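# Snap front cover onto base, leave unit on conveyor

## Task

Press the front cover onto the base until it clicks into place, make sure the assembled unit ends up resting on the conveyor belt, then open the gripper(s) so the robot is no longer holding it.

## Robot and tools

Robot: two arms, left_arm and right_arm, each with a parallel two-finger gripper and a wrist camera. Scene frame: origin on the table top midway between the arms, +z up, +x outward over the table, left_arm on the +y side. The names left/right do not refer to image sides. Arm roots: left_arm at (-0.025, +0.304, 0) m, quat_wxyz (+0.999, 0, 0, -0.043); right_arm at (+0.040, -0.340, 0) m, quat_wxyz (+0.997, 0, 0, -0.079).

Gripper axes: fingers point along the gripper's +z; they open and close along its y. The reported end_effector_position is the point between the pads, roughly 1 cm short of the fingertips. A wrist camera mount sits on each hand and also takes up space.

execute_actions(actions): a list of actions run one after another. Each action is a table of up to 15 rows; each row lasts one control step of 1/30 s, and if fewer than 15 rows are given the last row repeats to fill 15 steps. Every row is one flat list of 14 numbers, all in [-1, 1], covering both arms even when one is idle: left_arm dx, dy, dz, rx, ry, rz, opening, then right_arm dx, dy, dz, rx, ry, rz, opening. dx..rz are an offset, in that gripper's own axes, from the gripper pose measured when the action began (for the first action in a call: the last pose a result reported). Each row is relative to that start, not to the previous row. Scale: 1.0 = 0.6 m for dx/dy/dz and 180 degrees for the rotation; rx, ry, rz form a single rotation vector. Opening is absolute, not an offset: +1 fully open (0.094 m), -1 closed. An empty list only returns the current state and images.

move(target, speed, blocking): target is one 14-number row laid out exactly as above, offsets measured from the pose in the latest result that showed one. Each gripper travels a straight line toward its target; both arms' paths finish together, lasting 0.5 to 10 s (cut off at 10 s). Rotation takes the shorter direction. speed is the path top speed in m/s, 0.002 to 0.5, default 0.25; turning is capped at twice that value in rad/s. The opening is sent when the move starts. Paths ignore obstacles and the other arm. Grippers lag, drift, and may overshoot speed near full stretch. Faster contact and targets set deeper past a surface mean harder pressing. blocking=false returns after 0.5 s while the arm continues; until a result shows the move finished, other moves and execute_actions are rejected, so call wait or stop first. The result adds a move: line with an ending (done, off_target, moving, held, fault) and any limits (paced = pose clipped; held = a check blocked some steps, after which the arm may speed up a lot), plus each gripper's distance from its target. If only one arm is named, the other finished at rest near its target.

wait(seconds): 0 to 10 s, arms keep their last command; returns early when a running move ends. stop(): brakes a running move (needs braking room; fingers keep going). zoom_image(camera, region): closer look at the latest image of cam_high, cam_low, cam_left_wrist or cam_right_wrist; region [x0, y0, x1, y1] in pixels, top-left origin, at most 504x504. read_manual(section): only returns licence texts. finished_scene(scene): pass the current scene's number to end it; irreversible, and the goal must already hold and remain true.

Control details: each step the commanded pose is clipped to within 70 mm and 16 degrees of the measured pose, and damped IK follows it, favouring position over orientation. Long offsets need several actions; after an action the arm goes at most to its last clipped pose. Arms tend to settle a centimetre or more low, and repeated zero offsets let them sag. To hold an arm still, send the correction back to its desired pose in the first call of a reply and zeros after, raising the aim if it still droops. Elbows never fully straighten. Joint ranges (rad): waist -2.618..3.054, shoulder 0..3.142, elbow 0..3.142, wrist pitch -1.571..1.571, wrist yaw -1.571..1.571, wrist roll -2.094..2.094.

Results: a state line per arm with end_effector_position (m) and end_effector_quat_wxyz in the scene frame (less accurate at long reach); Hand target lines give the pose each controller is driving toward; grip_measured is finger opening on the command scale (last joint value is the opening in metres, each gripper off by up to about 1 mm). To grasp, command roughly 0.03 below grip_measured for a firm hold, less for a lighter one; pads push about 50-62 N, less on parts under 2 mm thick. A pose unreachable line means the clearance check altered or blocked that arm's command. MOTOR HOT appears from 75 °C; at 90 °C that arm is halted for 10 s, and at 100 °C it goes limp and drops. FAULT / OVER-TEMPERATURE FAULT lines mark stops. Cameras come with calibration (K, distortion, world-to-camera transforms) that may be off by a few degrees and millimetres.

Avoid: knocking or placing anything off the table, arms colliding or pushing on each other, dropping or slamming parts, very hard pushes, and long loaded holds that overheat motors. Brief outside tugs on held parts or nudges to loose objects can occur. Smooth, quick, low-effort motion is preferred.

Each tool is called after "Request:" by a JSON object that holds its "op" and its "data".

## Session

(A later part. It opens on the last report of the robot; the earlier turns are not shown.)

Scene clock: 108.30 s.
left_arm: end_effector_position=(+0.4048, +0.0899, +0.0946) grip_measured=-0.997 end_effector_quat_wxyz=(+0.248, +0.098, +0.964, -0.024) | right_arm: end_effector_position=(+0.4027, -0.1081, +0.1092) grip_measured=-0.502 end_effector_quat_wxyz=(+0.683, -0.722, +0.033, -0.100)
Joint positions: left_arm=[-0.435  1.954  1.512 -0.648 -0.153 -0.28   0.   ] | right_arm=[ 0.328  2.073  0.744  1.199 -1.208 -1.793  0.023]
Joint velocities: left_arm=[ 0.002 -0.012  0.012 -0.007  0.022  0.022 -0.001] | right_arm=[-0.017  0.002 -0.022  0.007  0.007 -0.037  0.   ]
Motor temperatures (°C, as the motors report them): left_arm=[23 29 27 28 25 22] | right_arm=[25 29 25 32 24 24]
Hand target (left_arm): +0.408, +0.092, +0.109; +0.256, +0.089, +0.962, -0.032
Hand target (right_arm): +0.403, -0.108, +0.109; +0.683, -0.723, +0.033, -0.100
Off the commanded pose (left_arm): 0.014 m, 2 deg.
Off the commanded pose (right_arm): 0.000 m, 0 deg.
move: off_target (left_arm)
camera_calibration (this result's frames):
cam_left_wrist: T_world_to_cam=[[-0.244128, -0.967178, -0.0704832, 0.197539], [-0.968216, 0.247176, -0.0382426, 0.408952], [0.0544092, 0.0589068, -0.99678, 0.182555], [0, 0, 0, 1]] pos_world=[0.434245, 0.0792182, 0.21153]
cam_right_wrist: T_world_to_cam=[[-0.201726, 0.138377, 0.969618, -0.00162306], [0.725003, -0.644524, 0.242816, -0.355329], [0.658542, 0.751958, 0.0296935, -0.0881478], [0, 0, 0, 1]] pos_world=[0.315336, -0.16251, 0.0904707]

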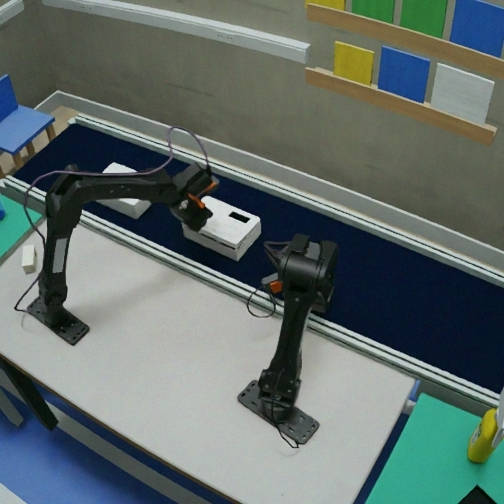

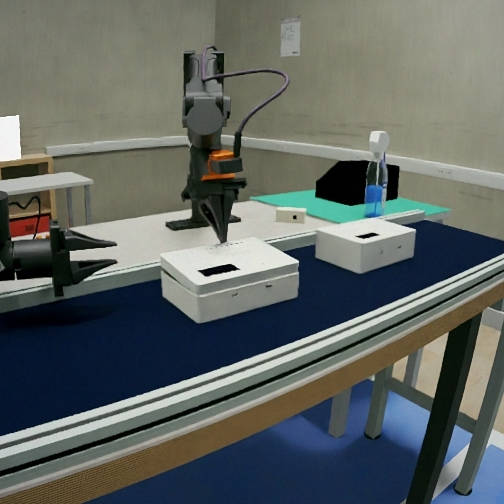

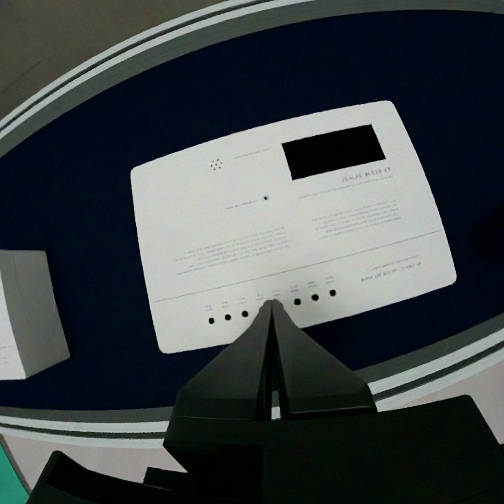

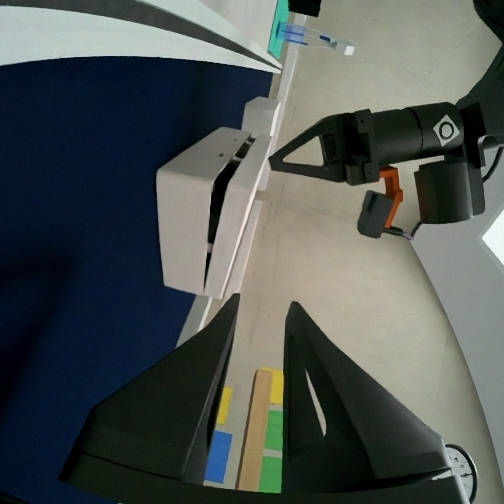

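Request:
{"op": "move", "data": {"target": [0.034,0,0.066,0,0,0,-1, 0.0,0,0,0.0,0,0,-0.5], "speed": 0.04}}

Request:
{"op": "zoom_image", "data": {"camera": "cam_low", "region": [60,200,310,340]}}

Scene clock: 109.77 s.
left_arm: end_effector_position=(+0.4222, +0.0805, +0.0900) grip_measured=-0.997 end_effector_quat_wxyz=(+0.299, +0.092, +0.949, -0.046) | right_arm: end_effector_position=(+0.4027, -0.1081, +0.1095) grip_measured=-0.502 end_effector_quat_wxyz=(+0.684, -0.722, +0.032, -0.101)
Joint positions: left_arm=[-0.435  1.954  1.433 -0.453 -0.156 -0.28   0.   ] | right_arm=[ 0.328  2.073  0.744  1.201 -1.208 -1.793  0.023]
Joint velocities: left_arm=[ 0.007  0.012 -0.002 -0.022 -0.007 -0.007 -0.   ] | right_arm=[ 0.002  0.002 -0.002  0.037  0.022 -0.007  0.   ]
Motor temperatures (°C, as the motors report them): left_arm=[23 28 27 28 25 22] | right_arm=[25 29 25 32 24 24]
Hand target (left_arm): +0.405, +0.091, +0.052; +0.248, +0.098, +0.964, -0.024
Hand target (right_arm): +0.403, -0.108, +0.109; +0.683, -0.722, +0.033, -0.100
Off the commanded pose (left_arm): 0.044 m, 7 deg.
Off the commanded pose (right_arm): 0.000 m, 0 deg.
move: off_target (left_arm)
camera_calibration (this result's frames):
cam_left_wrist: T_world_to_cam=[[-0.23733, -0.970575, -0.0407358, 0.187018], [-0.958931, 0.240776, -0.149925, 0.434549], [0.155322, 0.00348106, -0.987858, 0.138595], [0, 0, 0, 1]] pos_world=[0.439561, 0.0764037, 0.20968]
cam_right_wrist: T_world_to_cam=[[-0.203913, 0.138003, 0.969214, -0.0010256], [0.724454, -0.644618, 0.244202, -0.355367], [0.658473, 0.751946, 0.0314692, -0.0883556], [0, 0, 0, 1]] pos_world=[0.315418, -0.162496, 0.0905561]

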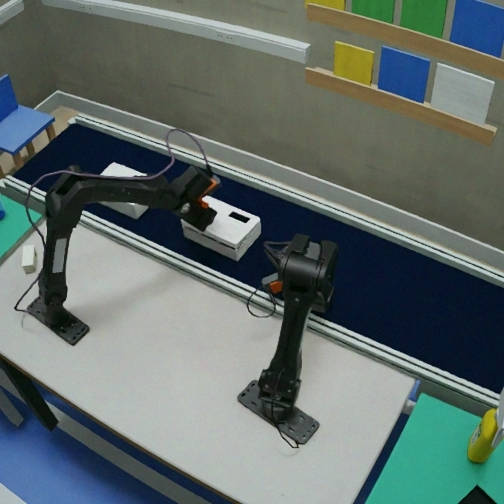

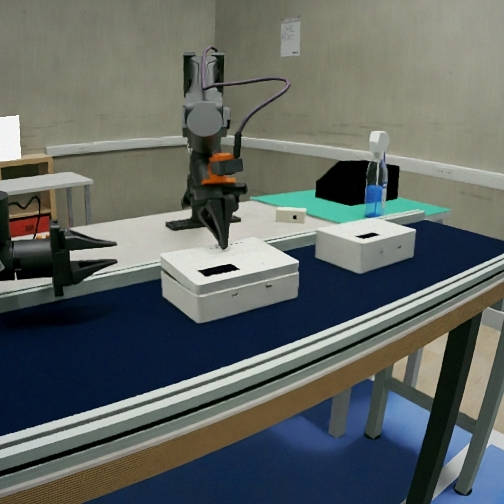

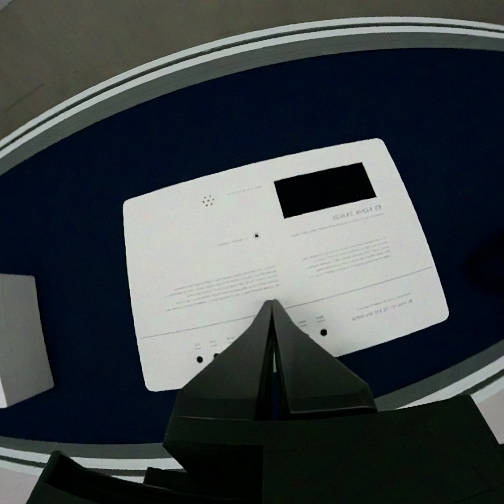

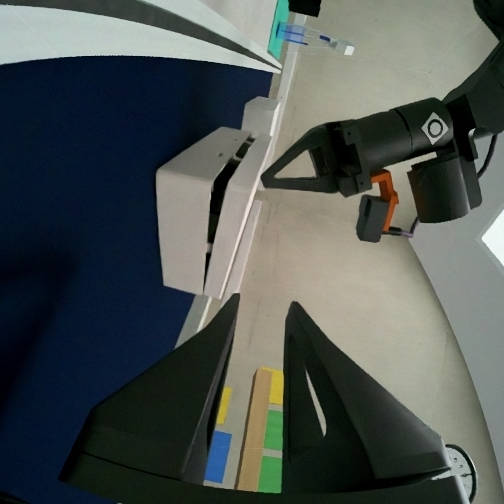

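Region (60, 200, 310, 340) of cam_low's 504x504 image, scaled by 2.016, with more detail than that image has; it fills the top 282 rows of this view, and the rest is white.

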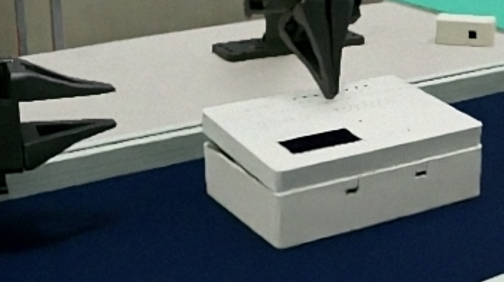

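Request:
{"op": "zoom_image", "data": {"camera": "cam_right_wrist", "region": [140,90,320,310]}}

Request:
{"op": "zoom_image", "data": {"camera": "cam_high", "region": [160,170,300,280]}}

Region (140, 90, 320, 310) of cam_right_wrist's 504x504 image, scaled by 2.291, with more detail than that image has; it fills the left 412 columns of this view, and the rest is white.

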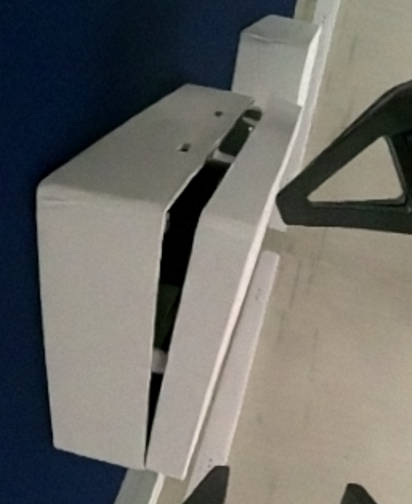

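Region (160, 170, 300, 280) of cam_high's 504x504 image, scaled by 3.600, with more detail than that image has; it fills the top 396 rows of this view, and the rest is white.

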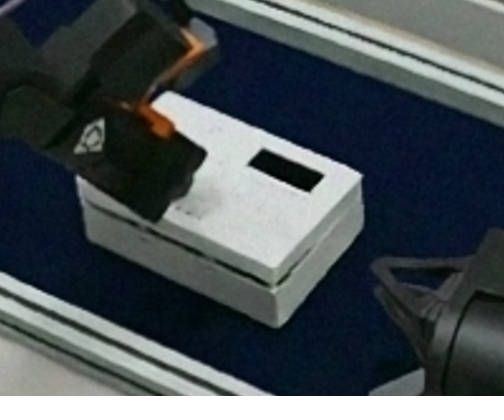

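Request:
{"op": "move", "data": {"target": [0.026,-0.0255,-0.085,0,0,0.453,-0.78, 0.0,0,0,0.0,0,0,-0.5], "speed": 0.4}}

Request:
{"op": "zoom_image", "data": {"camera": "cam_right_wrist", "region": [140,60,360,310]}}

Scene clock: 112.93 s.
left_arm: end_effector_position=(+0.3861, +0.0726, +0.1225) grip_measured=-0.782 end_effector_quat_wxyz=(+0.263, +0.683, +0.663, +0.158) | right_arm: end_effector_position=(+0.4027, -0.1081, +0.1097) grip_measured=-0.502 end_effector_quat_wxyz=(+0.684, -0.722, +0.031, -0.102)
Joint positions: left_arm=[-0.499  1.82   1.383 -0.534 -0.188  1.075  0.01 ] | right_arm=[ 0.328  2.073  0.744  1.203 -1.208 -1.793  0.023]
Joint velocities: left_arm=[-0.007 -0.012  0.017 -0.051 -0.022 -0.007  0.   ] | right_arm=[ 0.012  0.007 -0.002  0.037 -0.051 -0.007 -0.001]
Motor temperatures (°C, as the motors report them): left_arm=[23 29 27 27 25 22] | right_arm=[25 29 25 32 24 24]
Hand target (left_arm): +0.378, +0.074, +0.123; +0.256, +0.689, +0.659, +0.160
Hand target (right_arm): +0.403, -0.108, +0.109; +0.684, -0.722, +0.032, -0.101
Off the commanded pose (left_arm): 0.008 m, 1 deg.
Off the commanded pose (right_arm): 0.000 m, 0 deg.
move: done
camera_calibration (this result's frames):
cam_left_wrist: T_world_to_cam=[[-0.792313, 0.0486266, -0.608174, 0.381972], [-0.149977, 0.95071, 0.2714, -0.00881189], [0.591394, 0.306246, -0.745967, -0.0436468], [0, 0, 0, 1]] pos_world=[0.327133, 0.00317018, 0.202138]
cam_right_wrist: T_world_to_cam=[[-0.205735, 0.137691, 0.968873, -0.000527399], [0.723994, -0.644696, 0.245357, -0.355399], [0.658412, 0.751936, 0.0329489, -0.0885279], [0, 0, 0, 1]] pos_world=[0.315486, -0.162484, 0.0906274]

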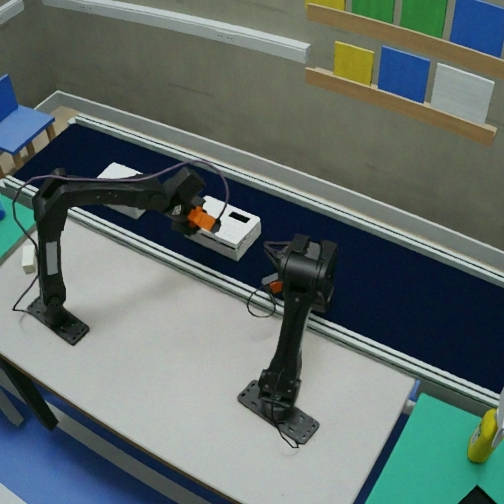

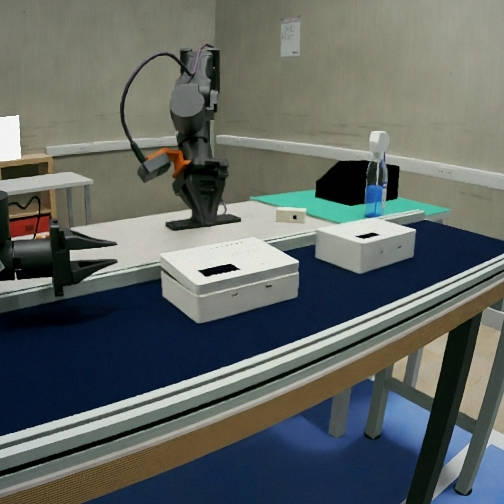

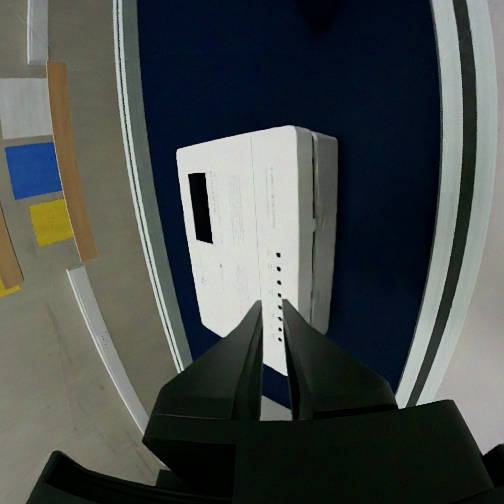

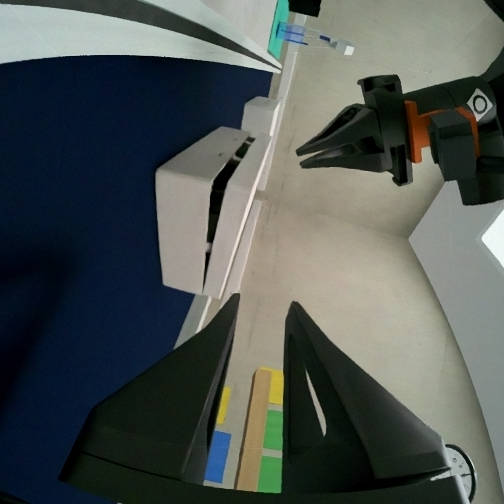

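Region (140, 60, 360, 310) of cam_right_wrist's 504x504 image, scaled by 2.016, with more detail than that image has; it fills the left 444 columns of this view, and the rest is white.

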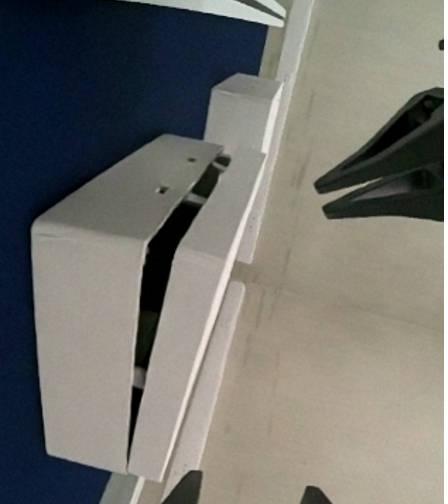

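Request:
{"op": "move", "data": {"target": [0,-0.028,0.03,0,0,0,-0.78, 0.0,0,0,0.0,0,0,-0.5], "speed": 0.05}}

Scene clock: 114.90 s.
left_arm: end_effector_position=(+0.3853, +0.0733, +0.1049) grip_measured=-0.782 end_effector_quat_wxyz=(+0.266, +0.683, +0.661, +0.160) | right_arm: end_effector_position=(+0.4028, -0.1080, +0.1100) grip_measured=-0.502 end_effector_quat_wxyz=(+0.684, -0.722, +0.031, -0.102)
Joint positions: left_arm=[-0.499  1.827  1.317 -0.454 -0.188  1.077  0.01 ] | right_arm=[ 0.328  2.073  0.744  1.205 -1.208 -1.793  0.023]
Joint velocities: left_arm=[ 0.007 -0.012 -0.007 -0.007 -0.007 -0.022 -0.001] | right_arm=[-0.002  0.012 -0.007 -0.051 -0.022 -0.037  0.   ]
Motor temperatures (°C, as the motors report them): left_arm=[23 29 27 27 25 22] | right_arm=[25 29 25 32 24 24]
Hand target (left_arm): +0.382, +0.070, +0.098; +0.263, +0.683, +0.663, +0.158
Hand target (right_arm): +0.403, -0.108, +0.110; +0.684, -0.722, +0.031, -0.102
Off the commanded pose (left_arm): 0.008 m, 0 deg.
Off the commanded pose (right_arm): 0.000 m, 0 deg.
move: done
camera_calibration (this result's frames):
cam_left_wrist: T_world_to_cam=[[-0.788563, 0.0490645, -0.612993, 0.369645], [-0.149744, 0.951487, 0.268791, -0.00463002], [0.596443, 0.303751, -0.742961, -0.0585322], [0, 0, 0, 1]] pos_world=[0.325707, 0.00404812, 0.184347]
cam_right_wrist: T_world_to_cam=[[-0.207556, 0.13738, 0.968528, -0.0000289144], [0.723531, -0.644775, 0.24651, -0.355429], [0.658349, 0.751925, 0.0344284, -0.0886995], [0, 0, 0, 1]] pos_world=[0.315553, -0.162473, 0.0906988]

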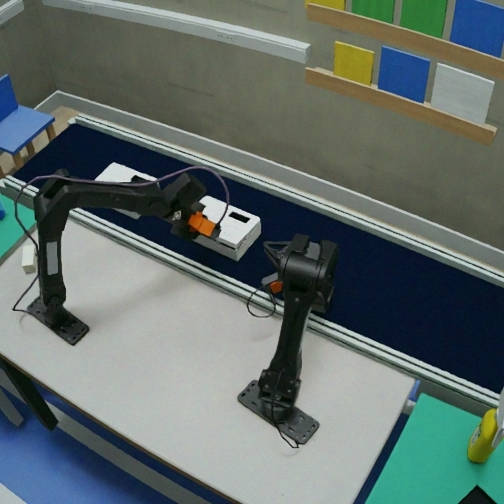

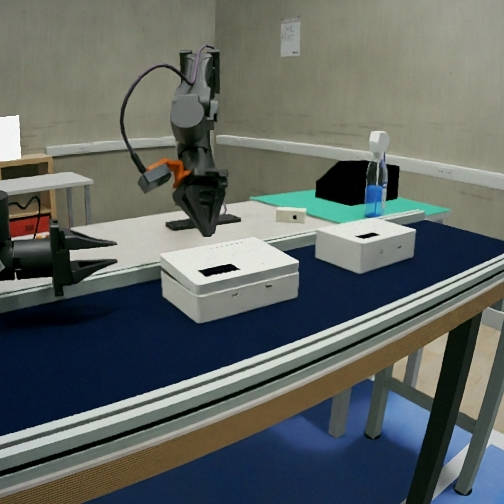

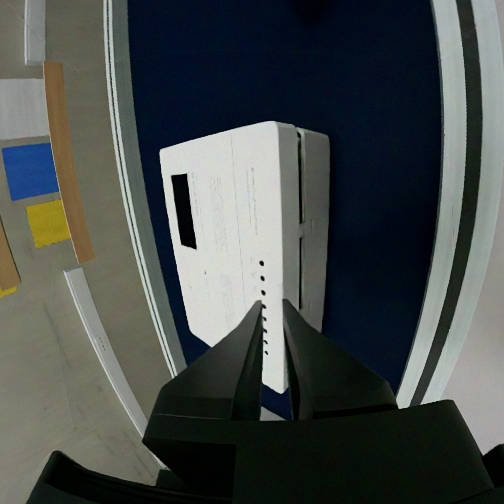

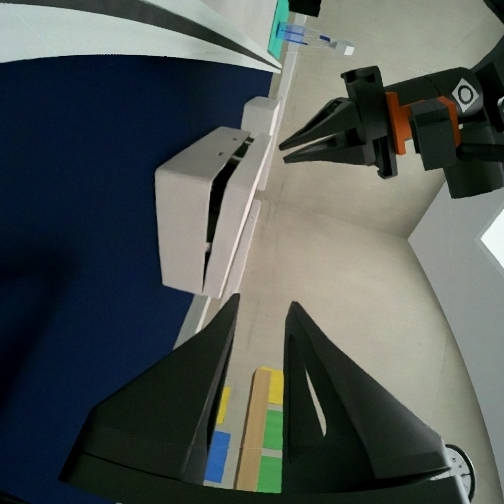

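Request:
{"op": "move", "data": {"target": [0,-0.022,0.012,0,0,0,-0.7, 0.0,0,0,0.0,0,0,-0.5], "speed": 0.05}}

Scene clock: 115.67 s.
left_arm: end_effector_position=(+0.3809, +0.0762, +0.0923) grip_measured=-0.703 end_effector_quat_wxyz=(+0.262, +0.684, +0.662, +0.159) | right_arm: end_effector_position=(+0.4028, -0.1080, +0.1103) grip_measured=-0.502 end_effector_quat_wxyz=(+0.684, -0.722, +0.030, -0.103)
Joint positions: left_arm=[-0.499  1.827  1.27  -0.417 -0.188  1.077  0.014] | right_arm=[ 0.328  2.073  0.744  1.207 -1.208 -1.793  0.023]
Joint velocities: left_arm=[ 0.007 -0.012  0.012  0.037  0.037 -0.037  0.   ] | right_arm=[-0.012 -0.012 -0.002 -0.022 -0.037  0.007  0.001]
Motor temperatures (°C, as the motors report them): left_arm=[23 29 27 27 25 22] | right_arm=[25 29 25 32 24 24]
Hand target (left_arm): +0.378, +0.072, +0.092; +0.266, +0.683, +0.661, +0.159
Hand target (right_arm): +0.403, -0.108, +0.110; +0.684, -0.722, +0.031, -0.102
Off the commanded pose (left_arm): 0.005 m, 1 deg.
Off the commanded pose (right_arm): 0.000 m, 0 deg.
move: done
camera_calibration (this result's frames):
cam_left_wrist: T_world_to_cam=[[-0.793413, 0.0522729, -0.606435, 0.359219], [-0.147582, 0.950057, 0.274976, -0.00599726], [0.590522, 0.307668, -0.746073, -0.0639195], [0, 0, 0, 1]] pos_world=[0.32187, 0.00658633, 0.171804]
cam_right_wrist: T_world_to_cam=[[-0.209376, 0.137068, 0.968181, 0.000469854], [0.723067, -0.644855, 0.247663, -0.355459], [0.658283, 0.751914, 0.0359078, -0.0888704], [0, 0, 0, 1]] pos_world=[0.315621, -0.162461, 0.0907703]

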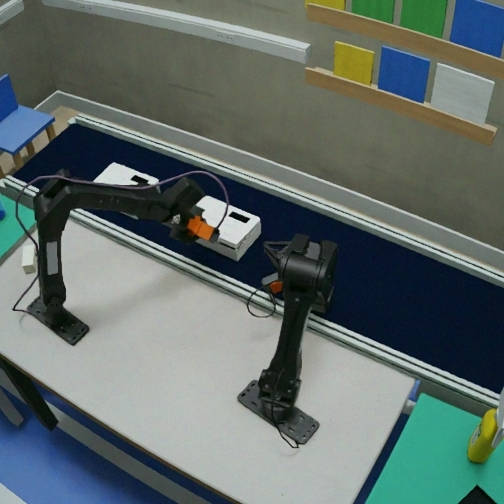

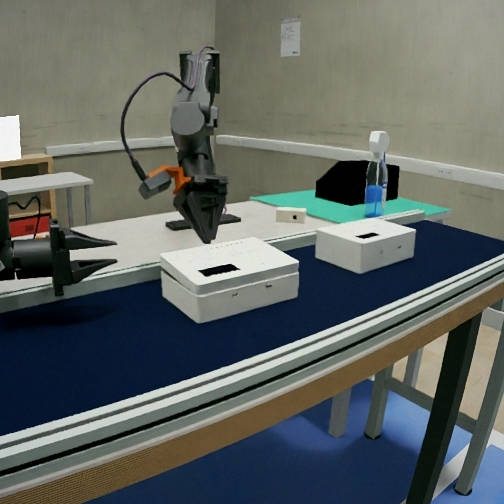

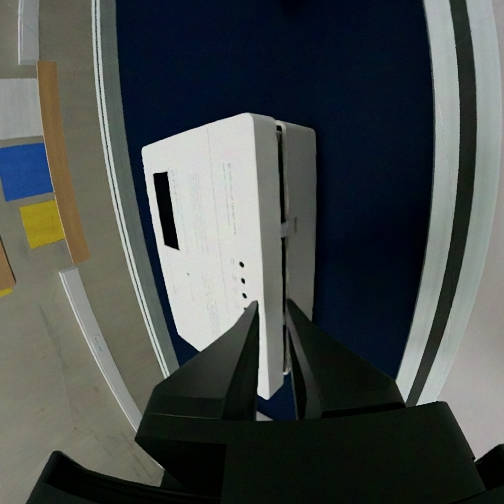

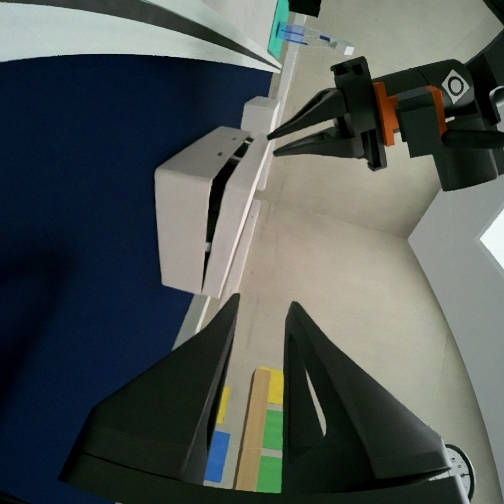

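Request:
{"op": "move", "data": {"target": [0,0.014,0.06,0,0,0,-0.7, 0.0,0,0,0.0,0,0,-0.5], "speed": 0.04}}

Request:
{"op": "zoom_image", "data": {"camera": "cam_right_wrist", "region": [140,60,360,310]}}

Scene clock: 117.17 s.
left_arm: end_effector_position=(+0.4024, +0.0699, +0.0742) grip_measured=-0.702 end_effector_quat_wxyz=(+0.265, +0.685, +0.659, +0.164) | right_arm: end_effector_position=(+0.4028, -0.1080, +0.1105) grip_measured=-0.502 end_effector_quat_wxyz=(+0.684, -0.721, +0.029, -0.104)
Joint positions: left_arm=[-0.486  1.922  1.311 -0.35  -0.188  1.098  0.014] | right_arm=[ 0.328  2.073  0.744  1.209 -1.208 -1.793  0.023]
Joint velocities: left_arm=[ 0.002 -0.007  0.022  0.007  0.081 -0.022 -0.001] | right_arm=[ 0.007  0.012  0.007  0.022 -0.007  0.007 -0.   ]
Motor temperatures (°C, as the motors report them): left_arm=[23 29 27 27 25 22] | right_arm=[25 29 25 32 24 24]
Hand target (left_arm): +0.408, +0.072, +0.067; +0.262, +0.684, +0.662, +0.159
Hand target (right_arm): +0.403, -0.108, +0.110; +0.684, -0.722, +0.030, -0.103
Off the commanded pose (left_arm): 0.009 m, 1 deg.
Off the commanded pose (right_arm): 0.000 m, 0 deg.
move: done
camera_calibration (this result's frames):
cam_left_wrist: T_world_to_cam=[[-0.784391, 0.0575567, -0.61759, 0.362499], [-0.148282, 0.949414, 0.276812, 0.00838834], [0.602281, 0.308706, -0.736178, -0.0937667], [0, 0, 0, 1]] pos_world=[0.342059, 0.00011809, 0.152525]
cam_right_wrist: T_world_to_cam=[[-0.211196, 0.136757, 0.967829, 0.000968904], [0.7226, -0.644935, 0.248815, -0.355489], [0.658214, 0.751902, 0.0373871, -0.0890406], [0, 0, 0, 1]] pos_world=[0.315689, -0.16245, 0.090842]

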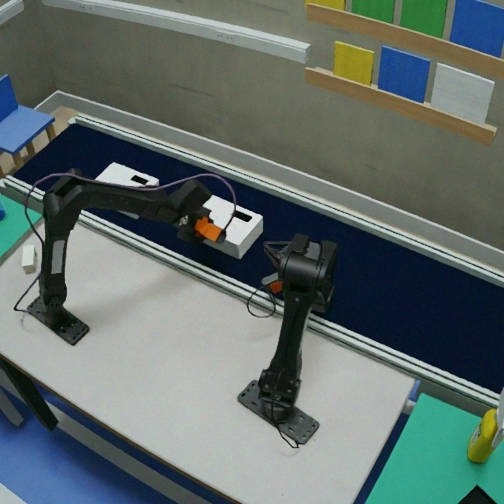

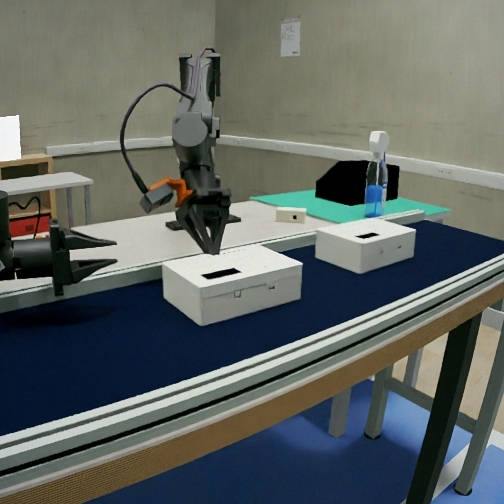

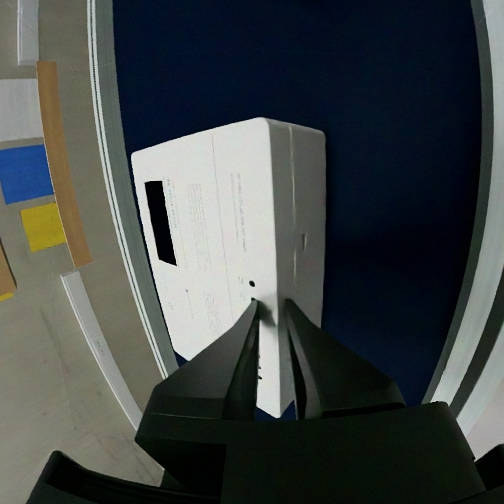

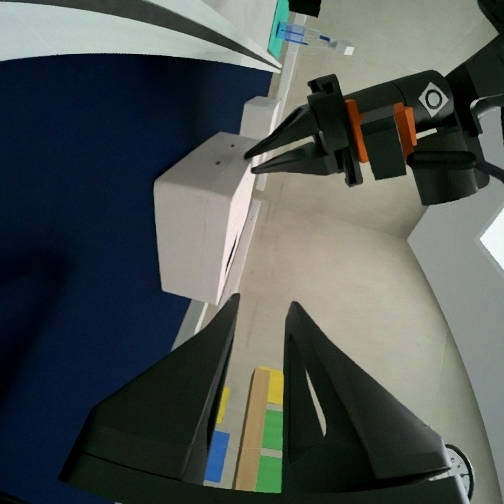

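Region (140, 60, 360, 310) of cam_right_wrist's 504x504 image, scaled by 2.016, with more detail than that image has; it fills the left 444 columns of this view, and the rest is white.

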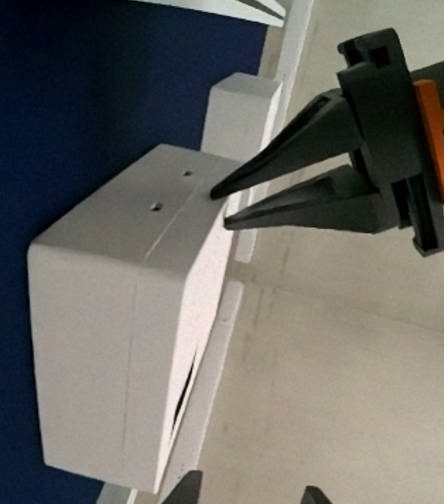

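Closed. Retreat and check.

Request:
{"op": "move", "data": {"target": [0,0,-0.12,0,0,0,-0.7, 0.0,0,0,0.0,0,0,-0.5], "speed": 0.15}}

Request:
{"op": "zoom_image", "data": {"camera": "cam_low", "region": [130,200,430,340]}}

Scene clock: 118.40 s.
left_arm: end_effector_position=(+0.3691, +0.0766, +0.1372) grip_measured=-0.702 end_effector_quat_wxyz=(+0.277, +0.684, +0.654, +0.166) | right_arm: end_effector_position=(+0.4029, -0.1080, +0.1108) grip_measured=-0.502 end_effector_quat_wxyz=(+0.684, -0.721, +0.029, -0.104)
Joint positions: left_arm=[-0.518  1.728  1.311 -0.524 -0.203  1.078  0.014] | right_arm=[ 0.328  2.073  0.744  1.211 -1.208 -1.793  0.023]
Joint velocities: left_arm=[ 0.002  0.007  0.017 -0.022  0.007 -0.022 -0.   ] | right_arm=[-0.022  0.007  0.017 -0.11  -0.051  0.022  0.   ]
Motor temperatures (°C, as the motors report them): left_arm=[23 29 27 27 25 22] | right_arm=[25 29 25 32 24 24]
Hand target (left_arm): +0.361, +0.079, +0.133; +0.265, +0.685, +0.659, +0.164
Hand target (right_arm): +0.403, -0.108, +0.111; +0.684, -0.721, +0.029, -0.104
Off the commanded pose (left_arm): 0.010 m, 1 deg.
Off the commanded pose (right_arm): 0.000 m, 0 deg.
move: done
camera_calibration (this result's frames):
cam_left_wrist: T_world_to_cam=[[-0.77151, 0.0554957, -0.633792, 0.37256], [-0.146076, 0.954124, 0.261361, -0.0194017], [0.61922, 0.294225, -0.72801, -0.035617], [0, 0, 0, 1]] pos_world=[0.306654, 0.00831557, 0.215267]
cam_right_wrist: T_world_to_cam=[[-0.213016, 0.136446, 0.967474, 0.00146823], [0.722131, -0.645015, 0.249965, -0.355517], [0.658142, 0.75189, 0.0388662, -0.0892101], [0, 0, 0, 1]] pos_world=[0.315756, -0.162438, 0.0909138]

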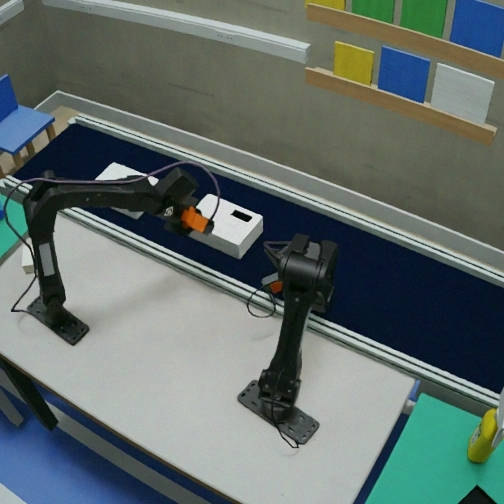

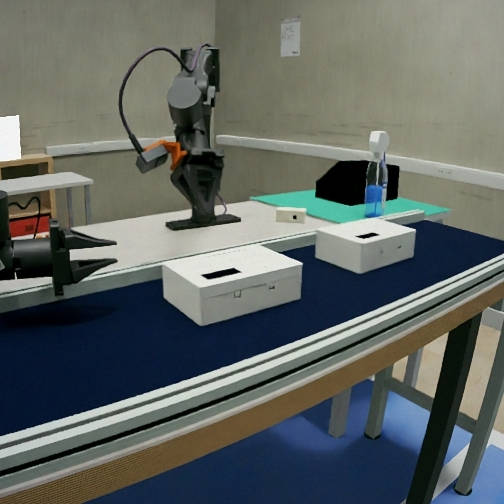

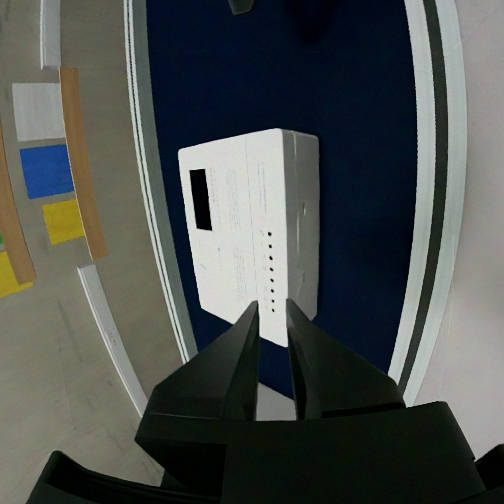

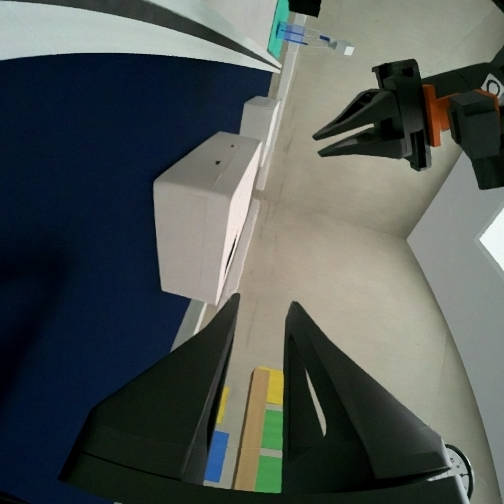

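Region (130, 200, 430, 340) of cam_low's 504x504 image, scaled by 1.680, with more detail than that image has; it fills the top 235 rows of this view, and the rest is white.

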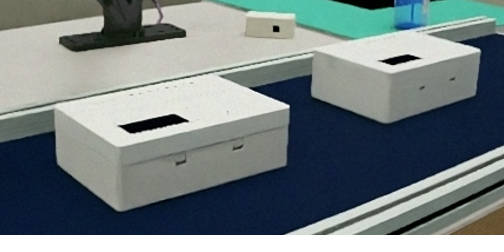

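Request:
{"op": "zoom_image", "data": {"camera": "cam_low", "region": [210,240,320,320]}}

Region (210, 240, 320, 320) of cam_low's 504x504 image, scaled by 4.582, with more detail than that image has; it fills the top 367 rows of this view, and the rest is white.

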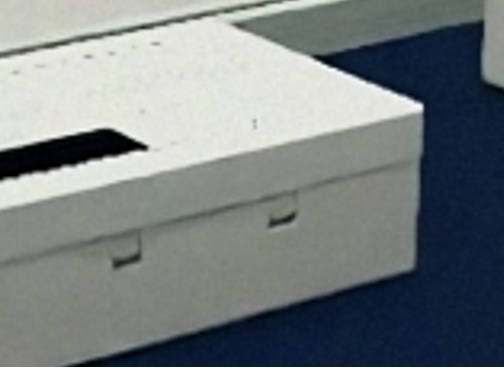

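Request:
{"op": "finished_scene", "data": {"scene": 1}}

The scene is finished: the task was done.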